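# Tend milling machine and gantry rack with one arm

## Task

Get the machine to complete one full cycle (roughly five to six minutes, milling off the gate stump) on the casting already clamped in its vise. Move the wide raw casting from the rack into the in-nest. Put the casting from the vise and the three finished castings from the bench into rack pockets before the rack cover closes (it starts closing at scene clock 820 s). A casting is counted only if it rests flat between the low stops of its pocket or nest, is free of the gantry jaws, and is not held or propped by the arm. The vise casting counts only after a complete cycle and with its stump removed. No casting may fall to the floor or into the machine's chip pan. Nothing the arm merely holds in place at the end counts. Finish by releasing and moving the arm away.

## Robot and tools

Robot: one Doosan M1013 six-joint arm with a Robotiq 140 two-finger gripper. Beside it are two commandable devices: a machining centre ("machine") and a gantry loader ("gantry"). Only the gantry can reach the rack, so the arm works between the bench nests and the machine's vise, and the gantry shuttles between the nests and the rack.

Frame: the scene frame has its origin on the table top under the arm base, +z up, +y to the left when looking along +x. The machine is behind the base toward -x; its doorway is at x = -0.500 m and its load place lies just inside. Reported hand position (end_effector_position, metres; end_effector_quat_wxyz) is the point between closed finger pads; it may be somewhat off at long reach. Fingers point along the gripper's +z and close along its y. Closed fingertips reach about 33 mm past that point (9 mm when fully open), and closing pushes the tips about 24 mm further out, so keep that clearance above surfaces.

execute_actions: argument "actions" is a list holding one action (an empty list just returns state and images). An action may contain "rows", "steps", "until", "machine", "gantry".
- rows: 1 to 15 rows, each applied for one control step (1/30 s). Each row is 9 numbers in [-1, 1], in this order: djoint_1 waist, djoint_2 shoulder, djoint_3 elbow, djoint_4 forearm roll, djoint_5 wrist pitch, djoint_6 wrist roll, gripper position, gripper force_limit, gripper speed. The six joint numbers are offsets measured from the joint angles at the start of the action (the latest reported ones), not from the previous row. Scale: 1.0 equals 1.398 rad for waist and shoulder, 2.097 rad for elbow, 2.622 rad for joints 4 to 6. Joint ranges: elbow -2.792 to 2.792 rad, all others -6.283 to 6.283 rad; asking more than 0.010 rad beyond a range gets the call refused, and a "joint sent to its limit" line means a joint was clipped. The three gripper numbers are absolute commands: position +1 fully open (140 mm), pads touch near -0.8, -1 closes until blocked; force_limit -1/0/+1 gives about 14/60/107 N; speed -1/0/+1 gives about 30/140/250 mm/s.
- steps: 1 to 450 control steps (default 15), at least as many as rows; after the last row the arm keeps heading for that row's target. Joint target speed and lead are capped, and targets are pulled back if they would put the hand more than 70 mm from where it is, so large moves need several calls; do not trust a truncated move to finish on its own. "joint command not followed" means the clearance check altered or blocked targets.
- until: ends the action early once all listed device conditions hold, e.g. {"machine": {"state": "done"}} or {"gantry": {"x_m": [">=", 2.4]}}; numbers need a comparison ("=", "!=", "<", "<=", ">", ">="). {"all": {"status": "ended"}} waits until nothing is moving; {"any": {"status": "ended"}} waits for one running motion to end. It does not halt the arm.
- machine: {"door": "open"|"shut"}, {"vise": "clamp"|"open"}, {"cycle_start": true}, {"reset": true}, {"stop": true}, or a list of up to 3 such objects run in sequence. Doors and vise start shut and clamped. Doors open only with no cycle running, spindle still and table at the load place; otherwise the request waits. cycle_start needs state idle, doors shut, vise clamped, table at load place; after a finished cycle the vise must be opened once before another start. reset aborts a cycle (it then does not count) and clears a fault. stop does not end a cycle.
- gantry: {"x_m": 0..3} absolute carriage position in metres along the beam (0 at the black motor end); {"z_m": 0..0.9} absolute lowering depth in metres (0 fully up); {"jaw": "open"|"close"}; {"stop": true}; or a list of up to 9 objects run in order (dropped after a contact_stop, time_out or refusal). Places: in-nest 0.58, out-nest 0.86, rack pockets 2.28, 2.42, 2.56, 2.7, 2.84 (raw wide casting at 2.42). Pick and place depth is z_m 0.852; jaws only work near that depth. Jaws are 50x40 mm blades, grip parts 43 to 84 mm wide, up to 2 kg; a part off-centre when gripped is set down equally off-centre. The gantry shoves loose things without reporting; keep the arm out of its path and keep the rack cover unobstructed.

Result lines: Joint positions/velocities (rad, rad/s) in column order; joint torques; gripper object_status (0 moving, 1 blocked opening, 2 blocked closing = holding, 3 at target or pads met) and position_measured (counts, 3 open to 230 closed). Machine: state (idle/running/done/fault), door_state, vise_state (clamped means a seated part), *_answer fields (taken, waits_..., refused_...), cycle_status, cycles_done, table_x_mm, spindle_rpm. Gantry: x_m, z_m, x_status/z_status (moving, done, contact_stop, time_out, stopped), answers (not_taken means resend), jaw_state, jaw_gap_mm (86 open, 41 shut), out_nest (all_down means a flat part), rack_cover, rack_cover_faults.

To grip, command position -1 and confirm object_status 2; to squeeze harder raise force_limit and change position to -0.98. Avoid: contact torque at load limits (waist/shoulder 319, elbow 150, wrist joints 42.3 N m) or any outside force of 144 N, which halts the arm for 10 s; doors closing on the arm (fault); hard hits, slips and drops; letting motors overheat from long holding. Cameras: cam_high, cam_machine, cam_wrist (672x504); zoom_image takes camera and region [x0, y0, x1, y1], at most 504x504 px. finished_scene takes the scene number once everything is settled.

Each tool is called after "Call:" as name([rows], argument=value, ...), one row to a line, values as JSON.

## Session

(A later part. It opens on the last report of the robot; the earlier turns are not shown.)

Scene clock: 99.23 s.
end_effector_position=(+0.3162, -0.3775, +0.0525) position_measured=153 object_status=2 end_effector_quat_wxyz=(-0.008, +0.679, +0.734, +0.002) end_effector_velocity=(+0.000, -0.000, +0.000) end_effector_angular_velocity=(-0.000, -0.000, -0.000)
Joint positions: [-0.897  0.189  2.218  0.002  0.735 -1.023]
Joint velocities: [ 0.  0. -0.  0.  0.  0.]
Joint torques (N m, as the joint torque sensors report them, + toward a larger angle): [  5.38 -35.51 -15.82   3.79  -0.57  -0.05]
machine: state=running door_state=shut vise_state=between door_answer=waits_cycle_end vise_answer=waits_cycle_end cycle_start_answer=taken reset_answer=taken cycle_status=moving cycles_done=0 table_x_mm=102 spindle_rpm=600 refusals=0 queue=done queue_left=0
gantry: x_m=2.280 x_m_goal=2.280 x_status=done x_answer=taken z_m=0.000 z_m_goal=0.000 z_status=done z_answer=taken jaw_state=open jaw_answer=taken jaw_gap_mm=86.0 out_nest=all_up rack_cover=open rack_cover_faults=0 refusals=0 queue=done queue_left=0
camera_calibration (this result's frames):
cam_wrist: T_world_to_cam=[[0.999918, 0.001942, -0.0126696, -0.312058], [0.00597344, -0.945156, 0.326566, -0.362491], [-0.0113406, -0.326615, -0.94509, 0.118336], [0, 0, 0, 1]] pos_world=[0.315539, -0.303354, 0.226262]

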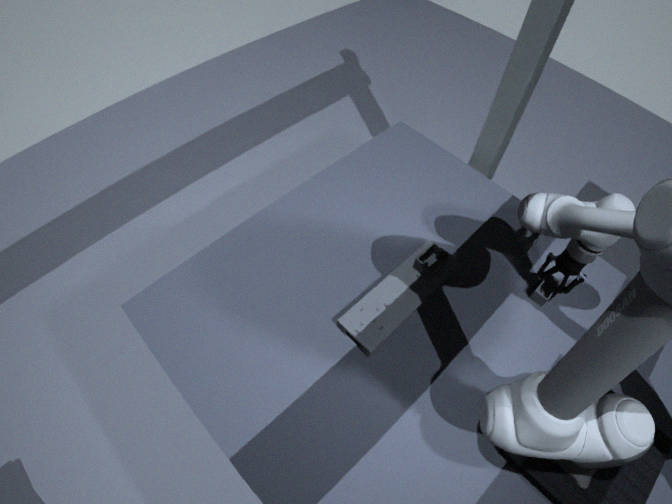

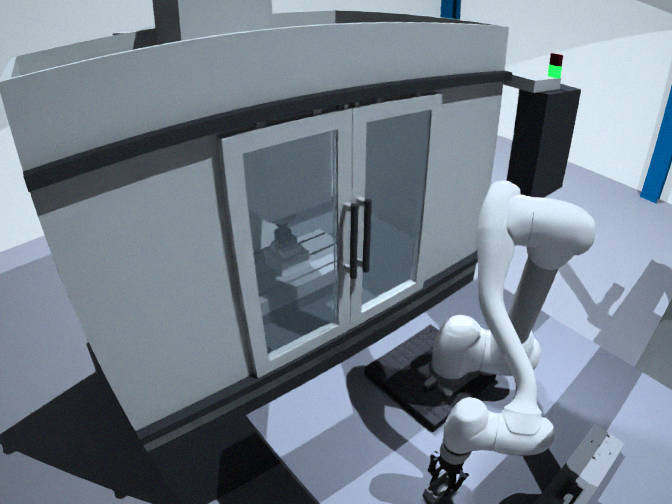

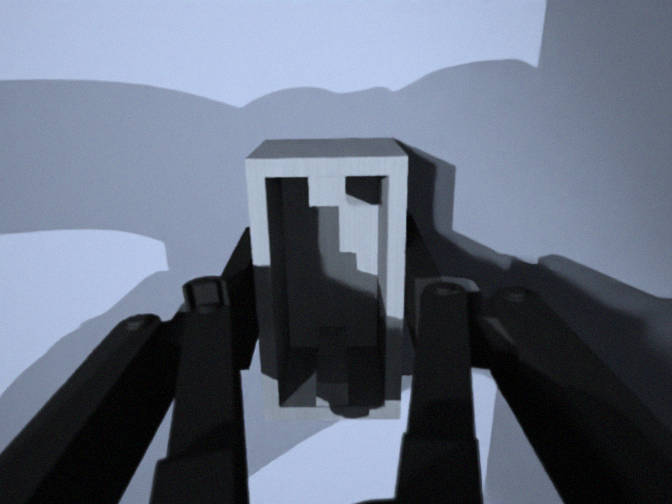

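Call:
execute_actions([
  {"rows":[[0,-0.207,0,0,0.11,0,-1,0,0],[0,-0.207,0,0,0.11,0,-1,0,0],[0,-0.207,0,0,0.11,0,-1,0,0],[0,-0.207,0,0,0.11,0,-1,0,0],[0,-0.207,0,0,0.11,0,-1,0,0],[0,-0.207,0,0,0.11,0,-1,0,0],[0,-0.207,0,0,0.11,0,-1,0,0],[0,-0.207,0,0,0.11,0,-1,0,0],[0,-0.207,0,0,0.11,0,-1,0,0],[0,-0.207,0,0,0.11,0,-1,0,0],[0,-0.207,0,0,0.11,0,-1,0,0],[0,-0.207,0,0,0.11,0,-1,0,0],[0,-0.207,0,0,0.11,0,-1,0,0],[0,-0.207,0,0,0.11,0,-1,0,0],[0.796,-0.028,-0.183,0,0.161,0.425,-1,0,0]],"steps":62},
])

Scene clock: 110.63 s.
end_effector_position=(+0.5923, +0.1331, +0.2506) position_measured=153 object_status=2 end_effector_quat_wxyz=(-0.008, +0.680, +0.733, +0.002) end_effector_velocity=(-0.000, -0.000, -0.000) end_effector_angular_velocity=(-0.001, +0.001, +0.001)
Joint positions: [0.215 0.15  1.834 0.002 1.157 0.092]
Joint velocities: [ 0.     0.001 -0.    -0.001  0.001  0.   ]
Joint torques (N m, as the joint torque sensors report them, + toward a larger angle): [  1.41 -52.6  -38.81   4.23   0.07  -0.21]
machine: state=running door_state=shut vise_state=between door_answer=waits_cycle_end vise_answer=waits_cycle_end cycle_start_answer=taken reset_answer=taken cycle_status=moving cycles_done=0 table_x_mm=191 spindle_rpm=600 refusals=0 queue=done queue_left=0
gantry: x_m=2.280 x_m_goal=2.280 x_status=done x_answer=taken z_m=0.000 z_m_goal=0.000 z_status=done z_answer=taken jaw_state=open jaw_answer=taken jaw_gap_mm=86.0 out_nest=all_up rack_cover=open rack_cover_faults=0 refusals=0 queue=done queue_left=0
camera_calibration (this result's frames):
cam_wrist: T_world_to_cam=[[0.999914, 0.00100405, -0.013057, -0.586346], [0.00520548, -0.945375, 0.325943, 0.0544643], [-0.0120165, -0.325983, -0.945299, 0.47587], [0, 0, 0, 1]] pos_world=[0.59173, 0.207204, 0.424432]

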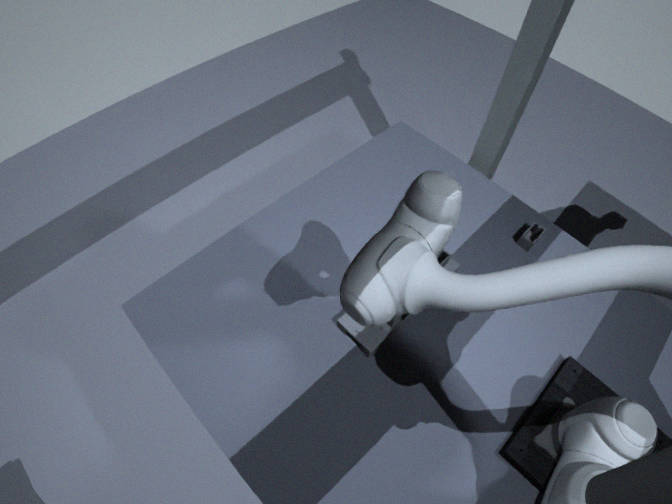

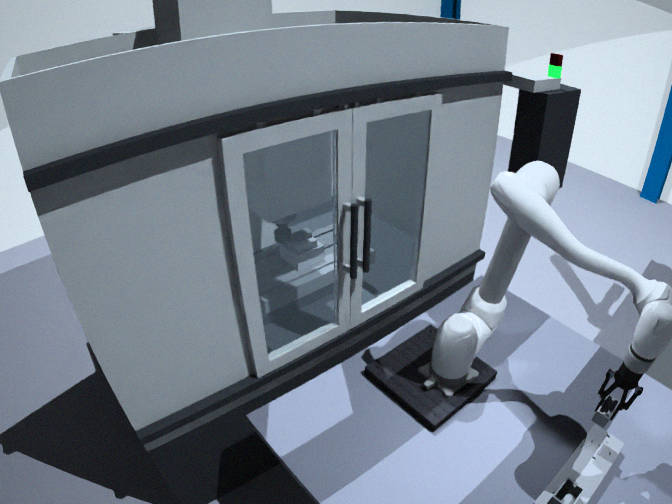

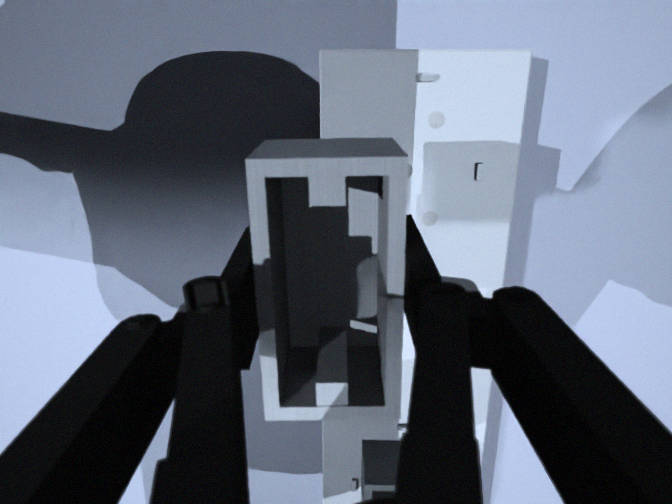

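Call:
execute_actions([
  {"rows":[[0,0.143,0.004,0,-0.08,0,-1,0,0]],"steps":24},
])

Call:
execute_actions([
  {"rows":[[0,0.011,0.007,0,-0.012,0,-1,0,0],[0,0.011,0.007,0,-0.012,0,-1,0,0],[0,0.011,0.007,0,-0.012,0,-1,0,0],[0,0.011,0.007,0,-0.012,0,-1,0,0],[0,0.011,0.007,0,-0.012,0,-1,0,0],[0,0.011,0.007,0,-0.012,0,-1,0,0],[0,0.011,0.007,0,-0.012,0,-1,0,0],[0,0.011,0.007,0,-0.012,0,-1,0,0],[0,0.011,0.007,0,-0.012,0,-1,0,0],[0,0.011,0.007,0,-0.012,0,-1,0,0],[0,0.011,0.007,0,-0.012,0,0.2,0,0]],"steps":28},
])

Scene clock: 117.43 s.
end_effector_position=(+0.6530, +0.1453, +0.1186) position_measured=153 object_status=2 end_effector_quat_wxyz=(-0.008, +0.680, +0.733, +0.002) end_effector_velocity=(-0.000, +0.000, -0.000) end_effector_angular_velocity=(+0.001, +0.001, +0.000)
Joint positions: [0.215 0.349 1.843 0.001 0.948 0.092]
Joint velocities: [ 0.     0.001  0.     0.001 -0.    -0.001]
Joint torques (N m, as the joint torque sensors report them, + toward a larger angle): [  4.87 -71.33 -33.41   3.93   0.2   -0.07]
machine: state=running door_state=shut vise_state=between door_answer=waits_cycle_end vise_answer=waits_cycle_end cycle_start_answer=taken reset_answer=taken cycle_status=moving cycles_done=0 table_x_mm=245 spindle_rpm=600 refusals=0 queue=done queue_left=0
gantry: x_m=2.280 x_m_goal=2.280 x_status=done x_answer=taken z_m=0.000 z_m_goal=0.000 z_status=done z_answer=taken jaw_state=open jaw_answer=taken jaw_gap_mm=86.0 out_nest=all_up rack_cover=open rack_cover_faults=0 refusals=0 queue=done queue_left=0
camera_calibration (this result's frames):
cam_wrist: T_world_to_cam=[[0.999932, 0.000705366, -0.0116153, -0.648921], [0.00445308, -0.945378, 0.325945, 0.109121], [-0.0107509, -0.325975, -0.945317, 0.35489], [0, 0, 0, 1]] pos_world=[0.652206, 0.219304, 0.292379]

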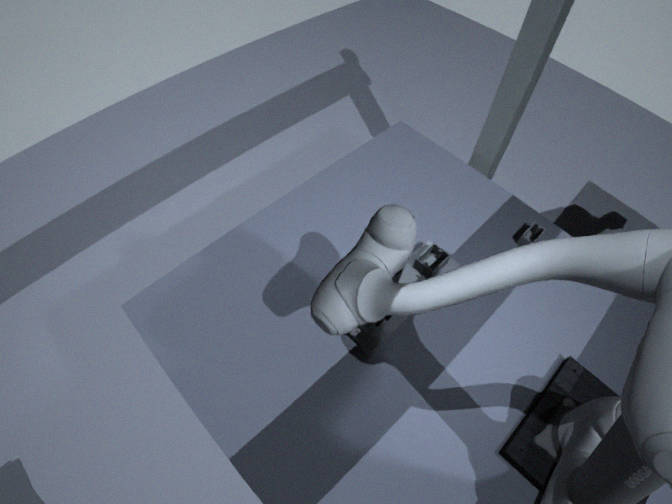

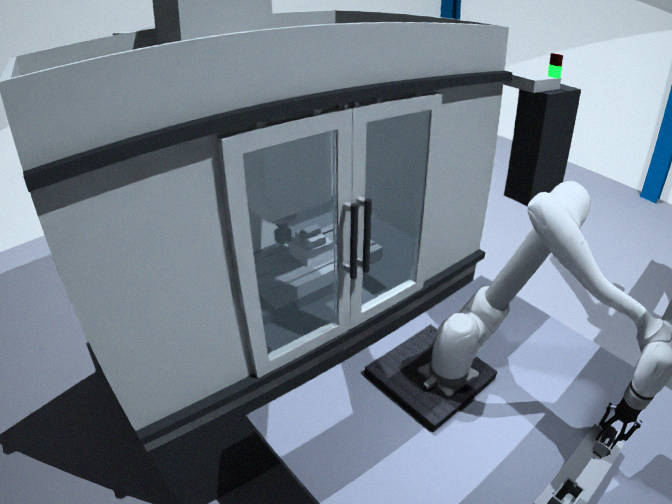

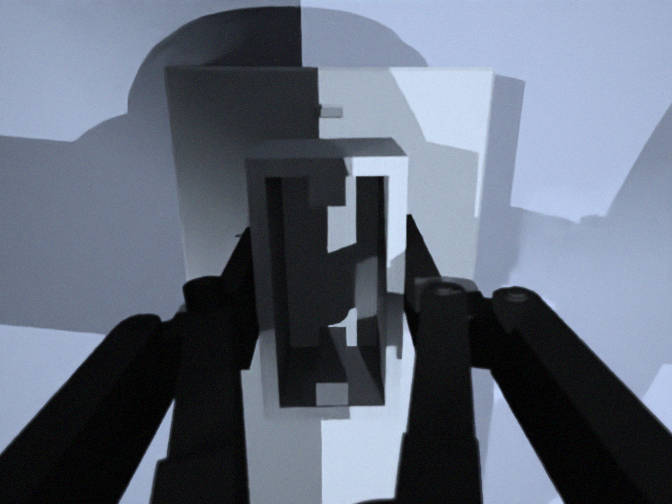

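Scene clock: 118.37 s.
end_effector_position=(+0.6522, +0.1454, +0.1017) position_measured=104 object_status=3 end_effector_quat_wxyz=(-0.007, +0.680, +0.733, +0.003) end_effector_velocity=(+0.001, -0.000, +0.001) end_effector_angular_velocity=(-0.000, -0.001, +0.000)
Joint positions: [0.215 0.365 1.857 0.001 0.916 0.092]
Joint velocities: [-0.    -0.001 -0.001 -0.    -0.    -0.   ]
Joint torques (N m, as the joint torque sensors report them, + toward a larger angle): [  6.18 -71.67 -32.26   3.49  -0.14  -0.15]
machine: state=running door_state=shut vise_state=between door_answer=waits_cycle_end vise_answer=waits_cycle_end cycle_start_answer=taken reset_answer=taken cycle_status=moving cycles_done=0 table_x_mm=252 spindle_rpm=600 refusals=0 queue=done queue_left=0
gantry: x_m=2.280 x_m_goal=2.280 x_status=done x_answer=taken z_m=0.000 z_m_goal=0.000 z_status=done z_answer=taken jaw_state=open jaw_answer=taken jaw_gap_mm=86.0 out_nest=all_down rack_cover=open rack_cover_faults=0 refusals=0 queue=done queue_left=0
camera_calibration (this result's frames):
cam_wrist: T_world_to_cam=[[0.999947, 0.000643792, -0.0102622, -0.648495], [0.00395185, -0.945445, 0.325757, 0.115069], [-0.00949259, -0.325781, -0.945398, 0.338141], [0, 0, 0, 1]] pos_world=[0.651216, 0.219369, 0.275538]

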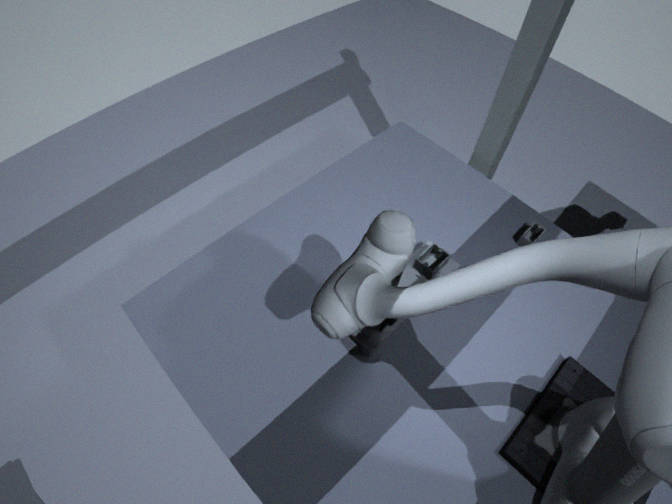

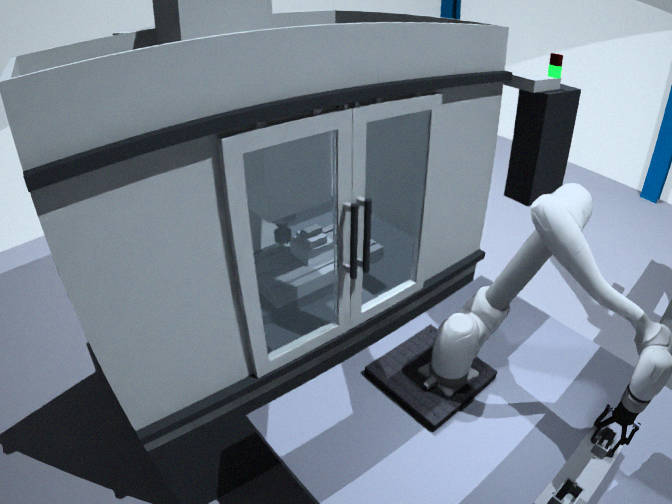

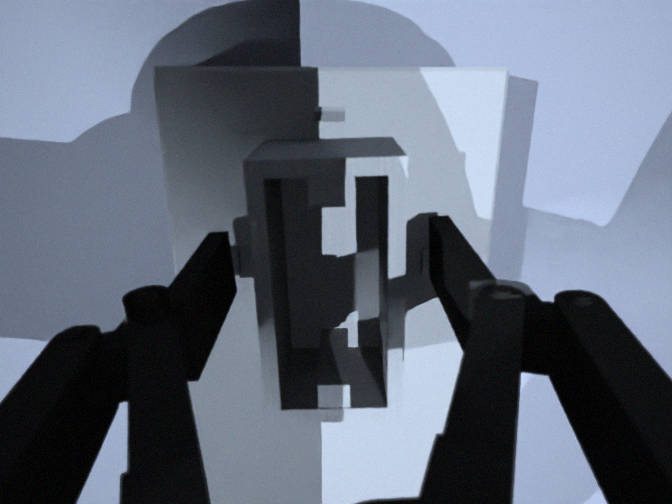

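Call:
execute_actions([
  {"rows":[[0,-0.12,-0.05,0,0.1,0,0.2,0,0],[0,-0.12,-0.05,0,0.1,0,0.2,0,0],[0,-0.12,-0.05,0,0.1,0,0.2,0,0],[0,-0.12,-0.05,0,0.1,0,0.2,0,0],[0,-0.12,-0.05,0,0.1,0,0.2,0,0],[0,-0.12,-0.05,0,0.1,0,0.2,0,0],[0,-0.12,-0.05,0,0.1,0,0.2,0,0],[0,-0.12,-0.05,0,0.1,0,0.2,0,0],[0,-0.12,-0.05,0,0.1,0,0.2,0,0],[0,-0.12,-0.05,0,0.1,0,0.2,0,0],[-0.783,-0.03,-0.118,0,0.112,-0.418,0.2,0,0]],"steps":55},
])

Call:
execute_actions([
  {"gantry":[{"x_m":0.86},{"z_m":0.852},{"jaw":"close"},{"z_m":0},{"x_m":2.56},{"z_m":0.852},{"jaw":"open"},{"z_m":0}],"steps":1},
])

Scene clock: 133.97 s.
end_effector_position=(+0.4944, -0.5253, +0.2452) position_measured=104 object_status=3 end_effector_quat_wxyz=(-0.008, +0.669, +0.743, +0.002) end_effector_velocity=(-0.351, -0.361, -0.008) end_effector_angular_velocity=(+0.004, +0.010, -0.321)
Joint positions: [-0.817  0.319  1.614  0.001  1.209 -0.97 ]
Joint velocities: [-0.699  0.042 -0.045  0.     0.012 -0.378]
Joint torques (N m, as the joint torque sensors report them, + toward a larger angle): [  5.   -75.28 -38.15   3.97   0.17   0.8 ]
machine: state=running door_state=shut vise_state=between door_answer=waits_cycle_end vise_answer=waits_cycle_end cycle_start_answer=taken reset_answer=taken cycle_status=moving cycles_done=0 table_x_mm=301 spindle_rpm=600 refusals=0 queue=done queue_left=0
gantry: x_m=2.280 x_m_goal=2.280 x_status=done x_answer=taken z_m=0.000 z_m_goal=0.000 z_status=done z_answer=taken jaw_state=open jaw_answer=taken jaw_gap_mm=86.0 out_nest=all_down rack_cover=open rack_cover_faults=0 refusals=0 queue=done queue_left=0
camera_calibration (this result's frames):
cam_wrist: T_world_to_cam=[[0.999465, 0.030445, -0.0119396, -0.472467], [0.0326747, -0.944711, 0.326273, -0.579088], [-0.00134606, -0.326489, -0.9452, 0.249353], [0, 0, 0, 1]] pos_world=[0.491471, -0.451275, 0.418988]

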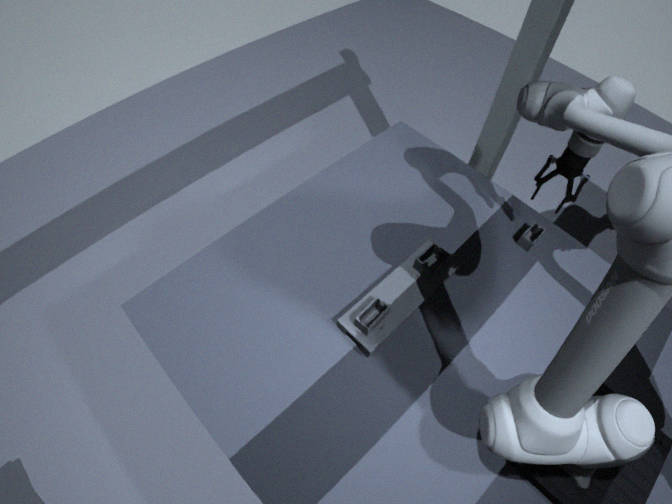

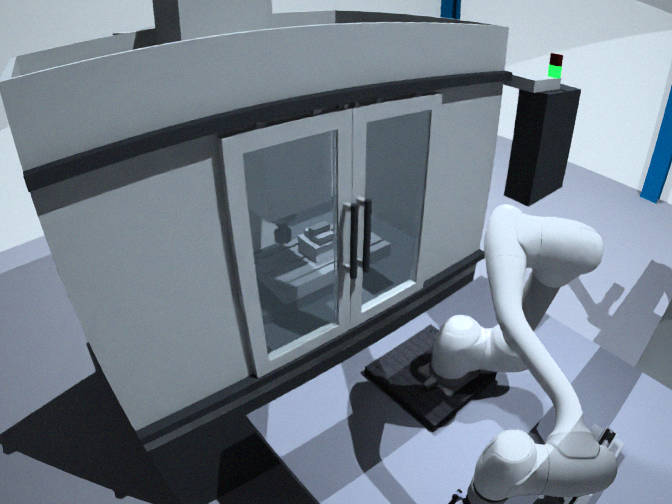

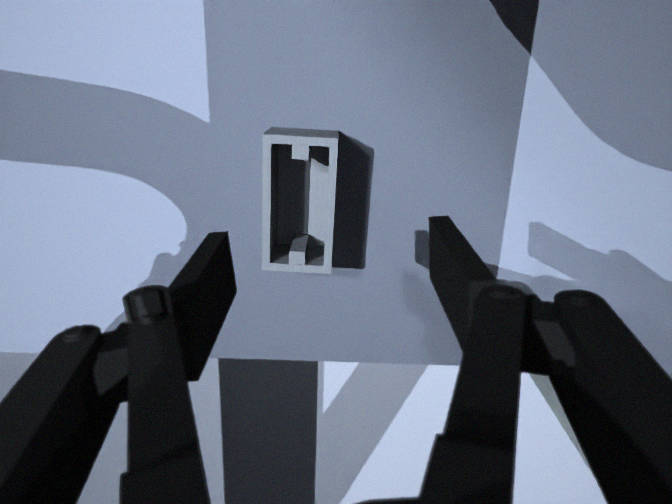

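Scene clock: 134.00 s.
end_effector_position=(+0.4828, -0.5369, +0.2450) position_measured=104 object_status=3 end_effector_quat_wxyz=(-0.008, +0.673, +0.740, +0.002) end_effector_velocity=(-0.327, -0.321, -0.007) end_effector_angular_velocity=(+0.003, +0.009, -0.293)
Joint positions: [-0.84   0.321  1.612  0.001  1.209 -0.982]
Joint velocities: [-0.635  0.038 -0.041 -0.     0.011 -0.342]
Joint torques (N m, as the joint torque sensors report them, + toward a larger angle): [ 12.62 -76.85 -34.05   4.41  -0.11   0.15]
machine: state=running door_state=shut vise_state=between door_answer=waits_cycle_end vise_answer=waits_cycle_end cycle_start_answer=taken reset_answer=taken cycle_status=moving cycles_done=0 table_x_mm=301 spindle_rpm=600 refusals=0 queue=done queue_left=0
gantry: x_m=2.279 x_m_goal=0.860 x_status=moving x_answer=taken z_m=0.000 z_m_goal=0.000 z_status=done z_answer=taken jaw_state=open jaw_answer=taken jaw_gap_mm=86.0 out_nest=all_down rack_cover=open rack_cover_faults=0 refusals=0 queue=running queue_left=7
camera_calibration (this result's frames):
cam_wrist: T_world_to_cam=[[0.999723, 0.020088, -0.0122489, -0.466194], [0.0229853, -0.945038, 0.326152, -0.585063], [-0.00502389, -0.326344, -0.945238, 0.247177], [0, 0, 0, 1]] pos_world=[0.480754, -0.462877, 0.41875]

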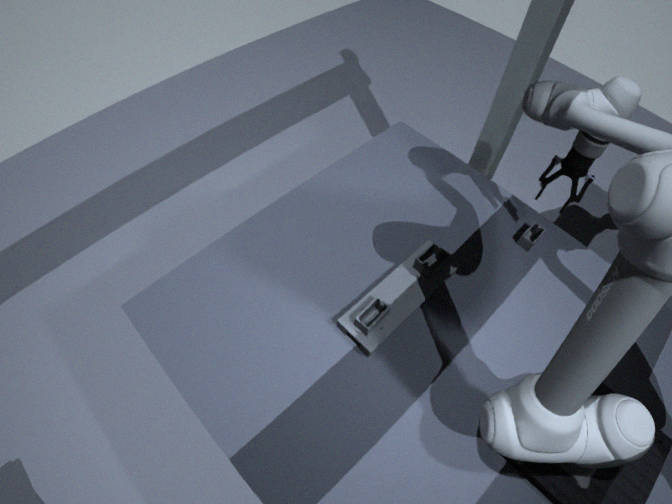

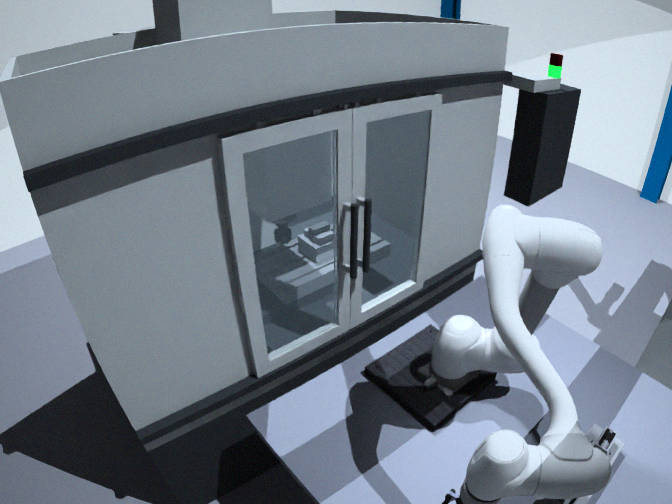

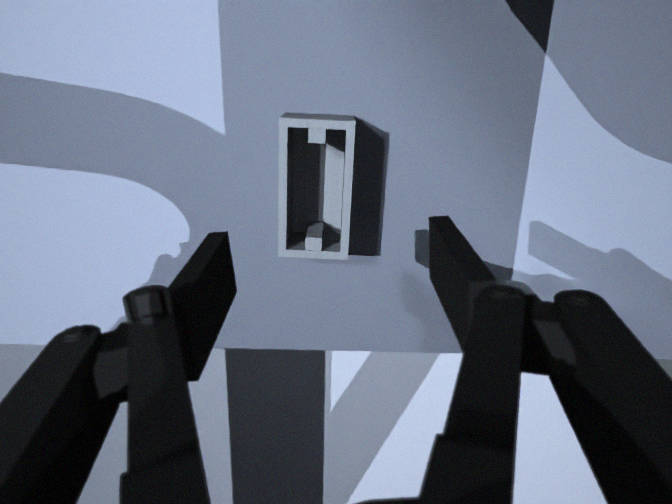

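Call:
execute_actions(actions=[])

Scene clock: 136.53 s.
end_effector_position=(+0.4620, -0.5566, +0.2446) position_measured=104 object_status=3 end_effector_quat_wxyz=(-0.008, +0.679, +0.734, +0.002) end_effector_velocity=(-0.000, -0.000, -0.000) end_effector_angular_velocity=(+0.000, +0.001, -0.001)
Joint positions: [-0.879  0.323  1.61   0.001  1.21  -1.004]
Joint velocities: [-0.  0.  0. -0.  0.  0.]
Joint torques (N m, as the joint torque sensors report them, + toward a larger angle): [  3.1  -71.16 -37.5    3.98   0.2    0.23]
machine: state=running door_state=shut vise_state=between door_answer=waits_cycle_end vise_answer=waits_cycle_end cycle_start_answer=taken reset_answer=taken cycle_status=moving cycles_done=0 table_x_mm=281 spindle_rpm=600 refusals=0 queue=done queue_left=0
gantry: x_m=0.860 x_m_goal=0.860 x_status=done x_answer=taken z_m=0.364 z_m_goal=0.852 z_status=moving z_answer=taken jaw_state=open jaw_answer=taken jaw_gap_mm=86.0 out_nest=all_down rack_cover=open rack_cover_faults=0 refusals=0 queue=running queue_left=6
camera_calibration (this result's frames):
cam_wrist: T_world_to_cam=[[0.999917, 0.00210432, -0.0127353, -0.454956], [0.00614051, -0.945379, 0.325914, -0.595387], [-0.0113539, -0.325965, -0.945314, 0.243431], [0, 0, 0, 1]] pos_world=[0.461338, -0.48256, 0.41837]

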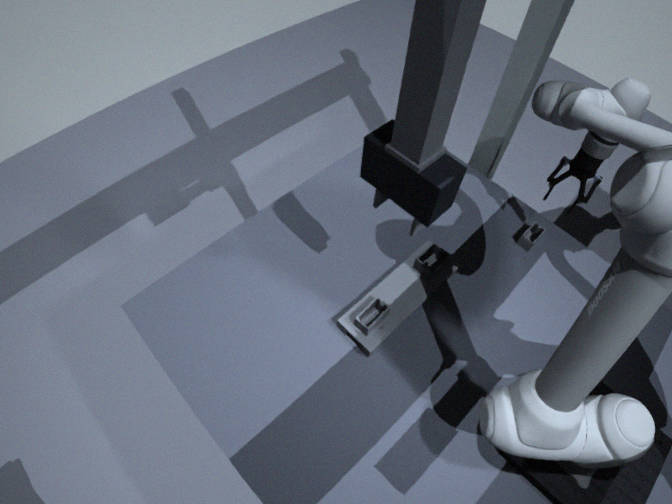

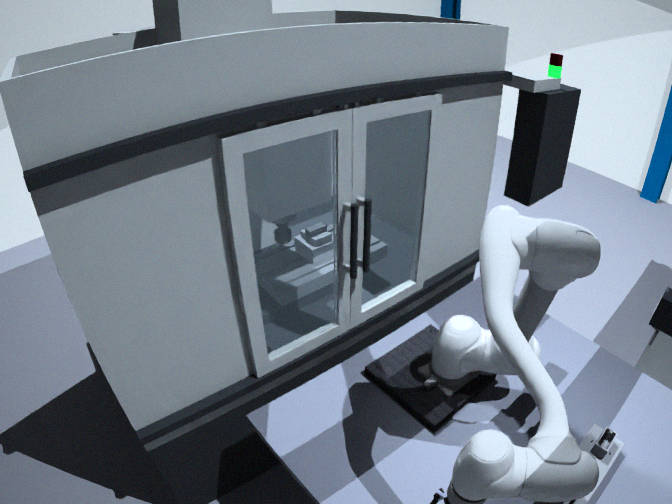

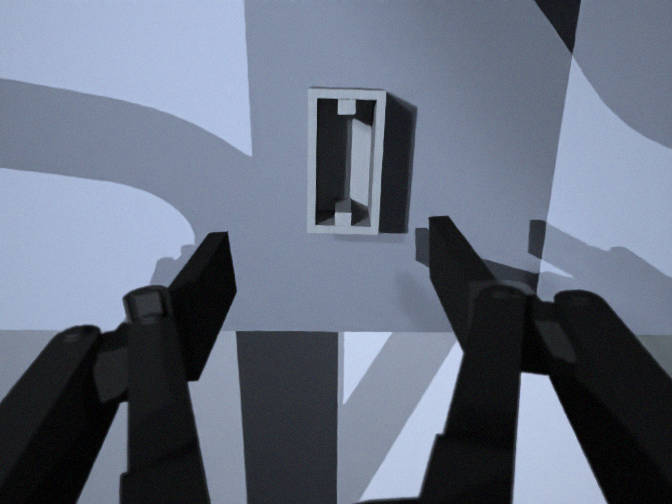

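Call:
execute_actions([
  {"rows":[[0.013,0.091,0.082,0,-0.114,0.007,0.2,0,0]],"steps":28},
])

Scene clock: 142.80 s.
end_effector_position=(+0.4649, -0.5392, +0.0697) position_measured=104 object_status=3 end_effector_quat_wxyz=(-0.008, +0.679, +0.734, +0.002) end_effector_velocity=(-0.000, -0.000, -0.000) end_effector_angular_velocity=(+0.001, -0.000, -0.003)
Joint positions: [-0.861  0.45   1.782  0.001  0.911 -0.986]
Joint velocities: [-0.001  0.001  0.     0.001  0.     0.001]
Joint torques (N m, as the joint torque sensors report them, + toward a larger angle): [  3.72 -76.19 -31.26   3.73   0.1    0.53]
machine: state=running door_state=shut vise_state=between door_answer=waits_cycle_end vise_answer=waits_cycle_end cycle_start_answer=taken reset_answer=taken cycle_status=moving cycles_done=0 table_x_mm=232 spindle_rpm=600 refusals=0 queue=done queue_left=0
gantry: x_m=2.560 x_m_goal=2.560 x_status=done x_answer=taken z_m=0.813 z_m_goal=0.852 z_status=moving z_answer=taken jaw_state=holding jaw_answer=taken jaw_gap_mm=52.0 out_nest=all_up rack_cover=open rack_cover_faults=0 refusals=0 queue=running queue_left=2
camera_calibration (this result's frames):
cam_wrist: T_world_to_cam=[[0.999912, 0.00157173, -0.0131528, -0.46033], [0.00577203, -0.94541, 0.325832, -0.521805], [-0.0119226, -0.32588, -0.945336, 0.0841917], [0, 0, 0, 1]] pos_world=[0.464305, -0.46516, 0.243556]

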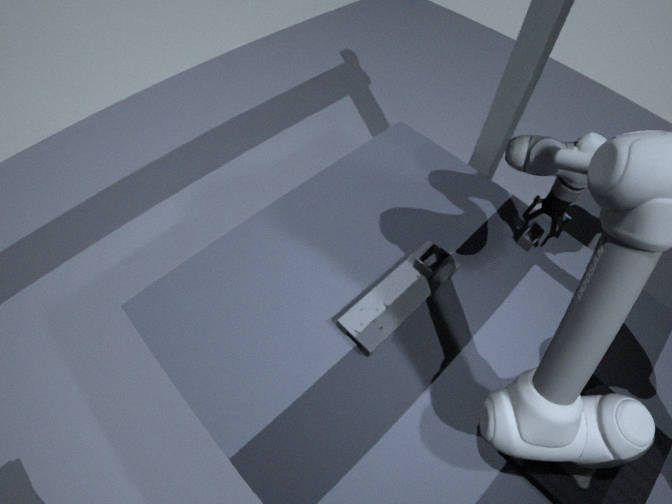

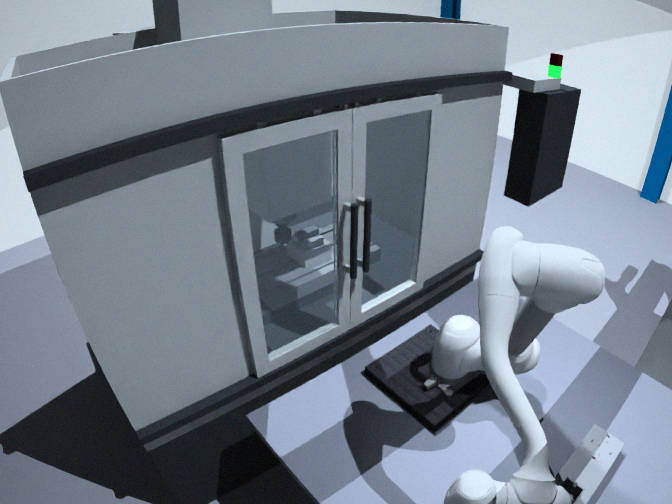

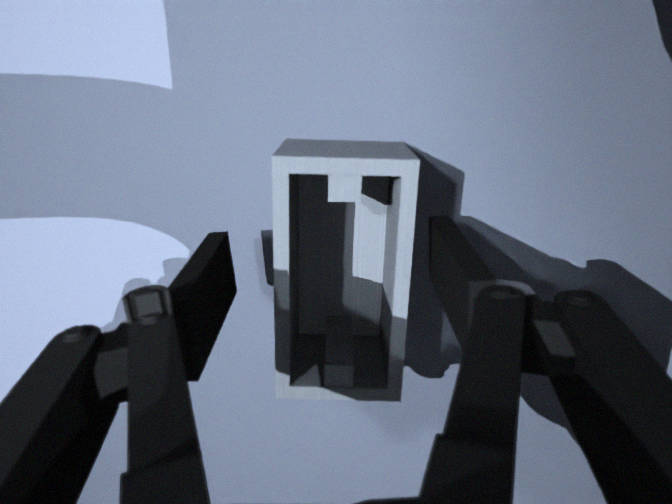

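Call:
execute_actions([
  {"rows":[[0,0.013,0.005,0,-0.011,0,0.2,0,0],[0,0.013,0.005,0,-0.011,0,0.2,0,0],[0,0.013,0.005,0,-0.011,0,0.2,0,0],[0,0.013,0.005,0,-0.011,0,0.2,0,0],[0,0.013,0.005,0,-0.011,0,0.2,0,0],[0,0.013,0.005,0,-0.011,0,0.2,0,0],[0,0.013,0.005,0,-0.011,0,0.2,0,0],[0,0.013,0.005,0,-0.011,0,0.2,0,0],[0,0.013,0.005,0,-0.011,0,0.2,0,0],[0,0.013,0.005,0,-0.011,0,0.2,0,0],[0,0.013,0.005,0,-0.011,0,-1,0,0]],"steps":36},
])

Scene clock: 151.03 s.
end_effector_position=(+0.4648, -0.5392, +0.0523) position_measured=154 object_status=2 end_effector_quat_wxyz=(-0.008, +0.679, +0.734, +0.002) end_effector_velocity=(+0.000, +0.000, +0.000) end_effector_angular_velocity=(-0.000, -0.000, -0.000)
Joint positions: [-0.861  0.468  1.792  0.001  0.882 -0.986]
Joint velocities: [ 0.    -0.001  0.     0.    -0.     0.001]
Joint torques (N m, as the joint torque sensors report them, + toward a larger angle): [  2.45 -65.67 -21.99   2.84   0.3   -0.16]
machine: state=running door_state=shut vise_state=between door_answer=waits_cycle_end vise_answer=waits_cycle_end cycle_start_answer=taken reset_answer=taken cycle_status=moving cycles_done=0 table_x_mm=167 spindle_rpm=600 refusals=0 queue=done queue_left=0
gantry: x_m=2.560 x_m_goal=2.560 x_status=done x_answer=taken z_m=0.000 z_m_goal=0.000 z_status=done z_answer=taken jaw_state=open jaw_answer=taken jaw_gap_mm=86.0 out_nest=all_up rack_cover=open rack_cover_faults=0 refusals=0 queue=done queue_left=0
camera_calibration (this result's frames):
cam_wrist: T_world_to_cam=[[0.999914, 0.00156199, -0.0130227, -0.460512], [0.00572356, -0.945324, 0.326082, -0.516019], [-0.0118014, -0.326129, -0.945252, 0.0674962], [0, 0, 0, 1]] pos_world=[0.464223, -0.465073, 0.226068]

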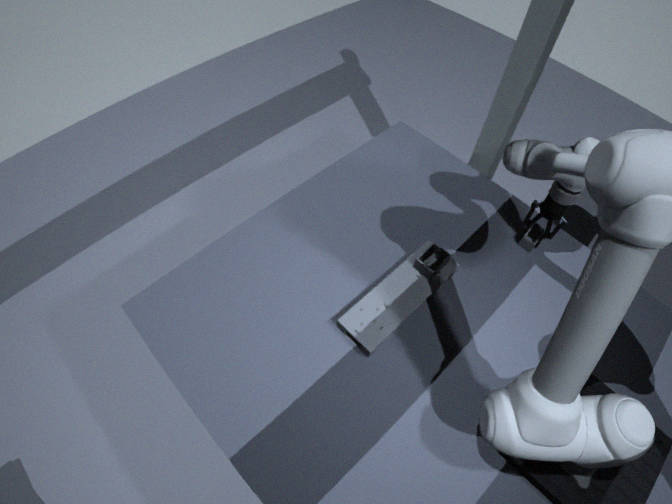

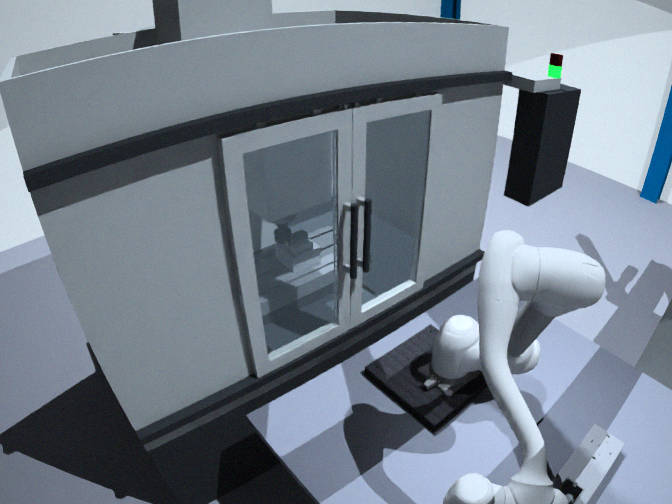

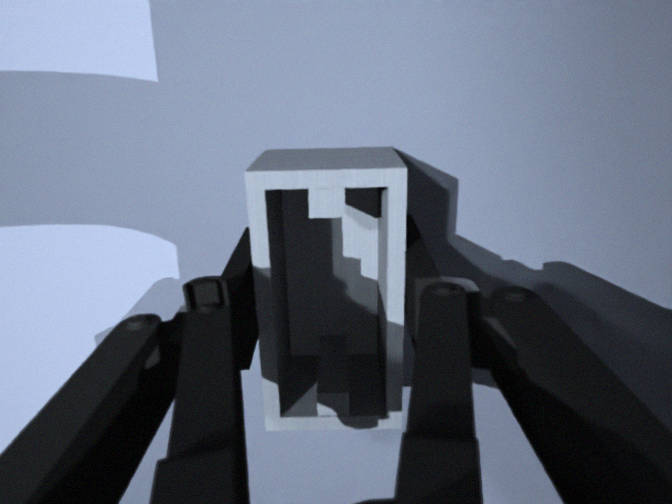

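Call:
execute_actions([
  {"rows":[[0,-0.2275,0.02,0,0.105,0,-1,0,0],[0,-0.2275,0.02,0,0.105,0,-1,0,0],[0,-0.2275,0.02,0,0.105,0,-1,0,0],[0,-0.2275,0.02,0,0.105,0,-1,0,0],[0,-0.2275,0.02,0,0.105,0,-1,0,0],[0,-0.2275,0.02,0,0.105,0,-1,0,0],[0,-0.2275,0.02,0,0.105,0,-1,0,0],[0,-0.2275,0.02,0,0.105,0,-1,0,0],[0,-0.2275,0.02,0,0.105,0,-1,0,0],[0,-0.2275,0.02,0,0.105,0,-1,0,0],[0,-0.2275,0.02,0,0.105,0,-1,0,0],[0,-0.2275,0.02,0,0.105,0,-1,0,0],[0,-0.2275,0.02,0,0.105,0,-1,0,0],[0,-0.2275,0.02,0,0.105,0,-1,0,0],[0.773,-0.2275,0.02,0,0.105,0.412,-1,0,0]],"steps":62},
])

Call:
execute_actions([
  {"rows":[[0,0.143,0.004,0,-0.08,0,-1,0,0]],"steps":24},
])

Scene clock: 163.37 s.
end_effector_position=(+0.5918, +0.1354, +0.2503) position_measured=154 object_status=2 end_effector_quat_wxyz=(-0.008, +0.679, +0.734, +0.002) end_effector_velocity=(+0.000, +0.000, +0.001) end_effector_angular_velocity=(+0.000, -0.001, +0.000)
Joint positions: [0.219 0.15  1.834 0.001 1.157 0.094]
Joint velocities: [ 0.001 -0.001 -0.    -0.    -0.     0.   ]
Joint torques (N m, as the joint torque sensors report them, + toward a larger angle): [  4.37 -53.7  -38.73   4.6    0.36   0.08]
machine: state=running door_state=shut vise_state=between door_answer=waits_cycle_end vise_answer=waits_cycle_end cycle_start_answer=taken reset_answer=taken cycle_status=moving cycles_done=0 table_x_mm=70 spindle_rpm=600 refusals=0 queue=done queue_left=0
gantry: x_m=2.560 x_m_goal=2.560 x_status=done x_answer=taken z_m=0.000 z_m_goal=0.000 z_status=done z_answer=taken jaw_state=open jaw_answer=taken jaw_gap_mm=86.0 out_nest=all_up rack_cover=open rack_cover_faults=0 refusals=0 queue=done queue_left=0
camera_calibration (this result's frames):
cam_wrist: T_world_to_cam=[[0.999906, 0.00233826, -0.013545, -0.585924], [0.00662807, -0.945311, 0.326102, 0.0558308], [-0.0120417, -0.326161, -0.945237, 0.476348], [0, 0, 0, 1]] pos_world=[0.591235, 0.209514, 0.424119]

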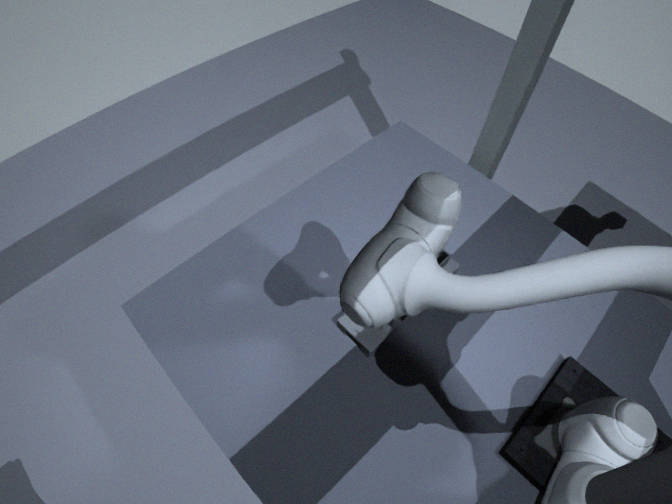

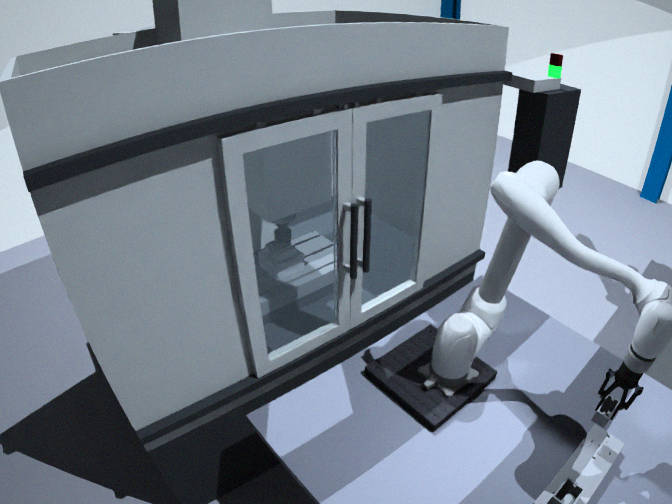

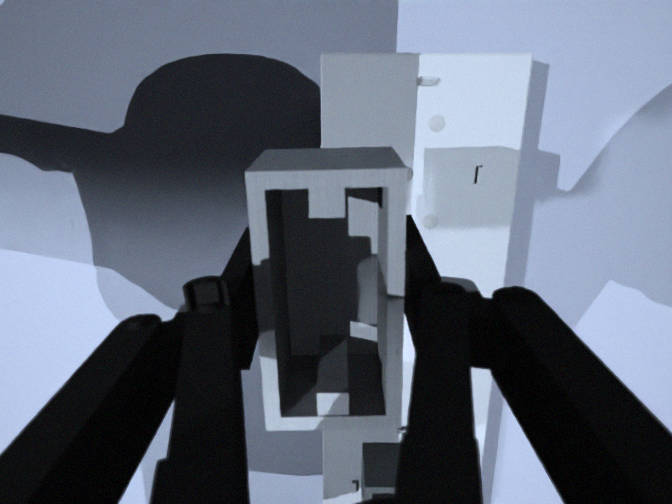

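Scene clock: 164.17 s.
end_effector_position=(+0.6524, +0.1478, +0.1182) position_measured=154 object_status=2 end_effector_quat_wxyz=(-0.008, +0.679, +0.734, +0.002) end_effector_velocity=(+0.000, -0.000, +0.001) end_effector_angular_velocity=(+0.001, -0.001, -0.001)
Joint positions: [0.219 0.35  1.843 0.001 0.948 0.094]
Joint velocities: [-0.001 -0.001 -0.     0.001 -0.    -0.001]
Joint torques (N m, as the joint torque sensors report them, + toward a larger angle): [  3.39 -75.37 -34.29   3.96  -0.05  -0.05]
machine: state=running door_state=shut vise_state=between door_answer=waits_cycle_end vise_answer=waits_cycle_end cycle_start_answer=taken reset_answer=taken cycle_status=moving cycles_done=0 table_x_mm=64 spindle_rpm=600 refusals=0 queue=done queue_left=0
gantry: x_m=2.560 x_m_goal=2.560 x_status=done x_answer=taken z_m=0.000 z_m_goal=0.000 z_status=done z_answer=taken jaw_state=open jaw_answer=taken jaw_gap_mm=86.0 out_nest=all_up rack_cover=open rack_cover_faults=0 refusals=0 queue=done queue_left=0
camera_calibration (this result's frames):
cam_wrist: T_world_to_cam=[[0.999925, 0.00201891, -0.0121106, -0.648459], [0.00585751, -0.945338, 0.326039, 0.110692], [-0.0107903, -0.326085, -0.945279, 0.355435], [0, 0, 0, 1]] pos_world=[0.651597, 0.221853, 0.292042]

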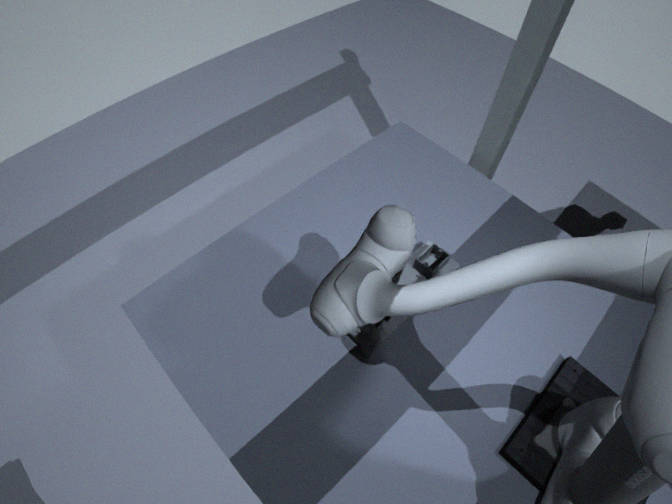

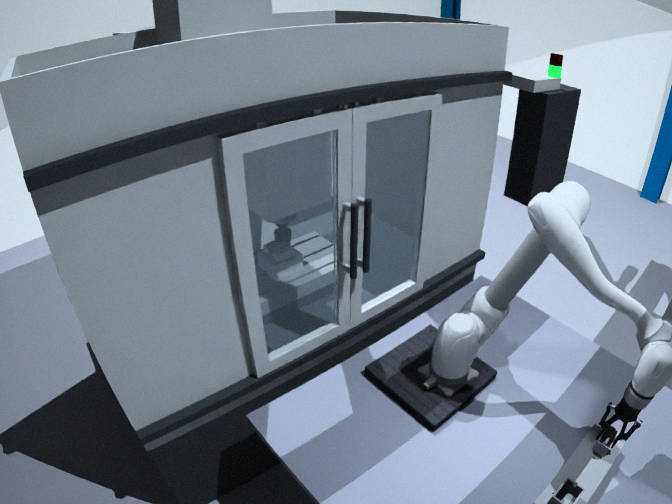

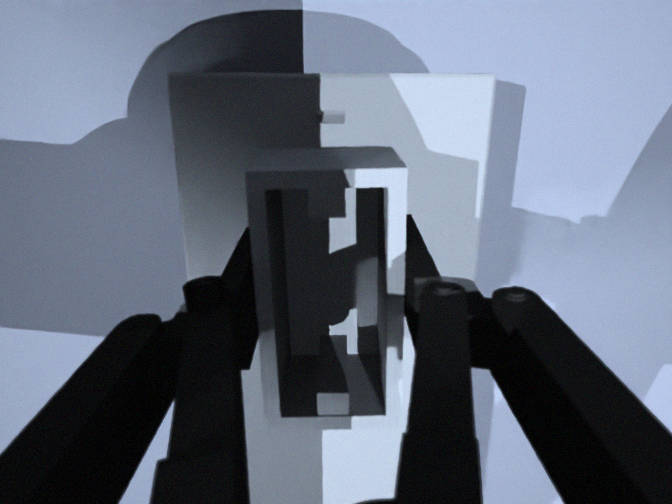

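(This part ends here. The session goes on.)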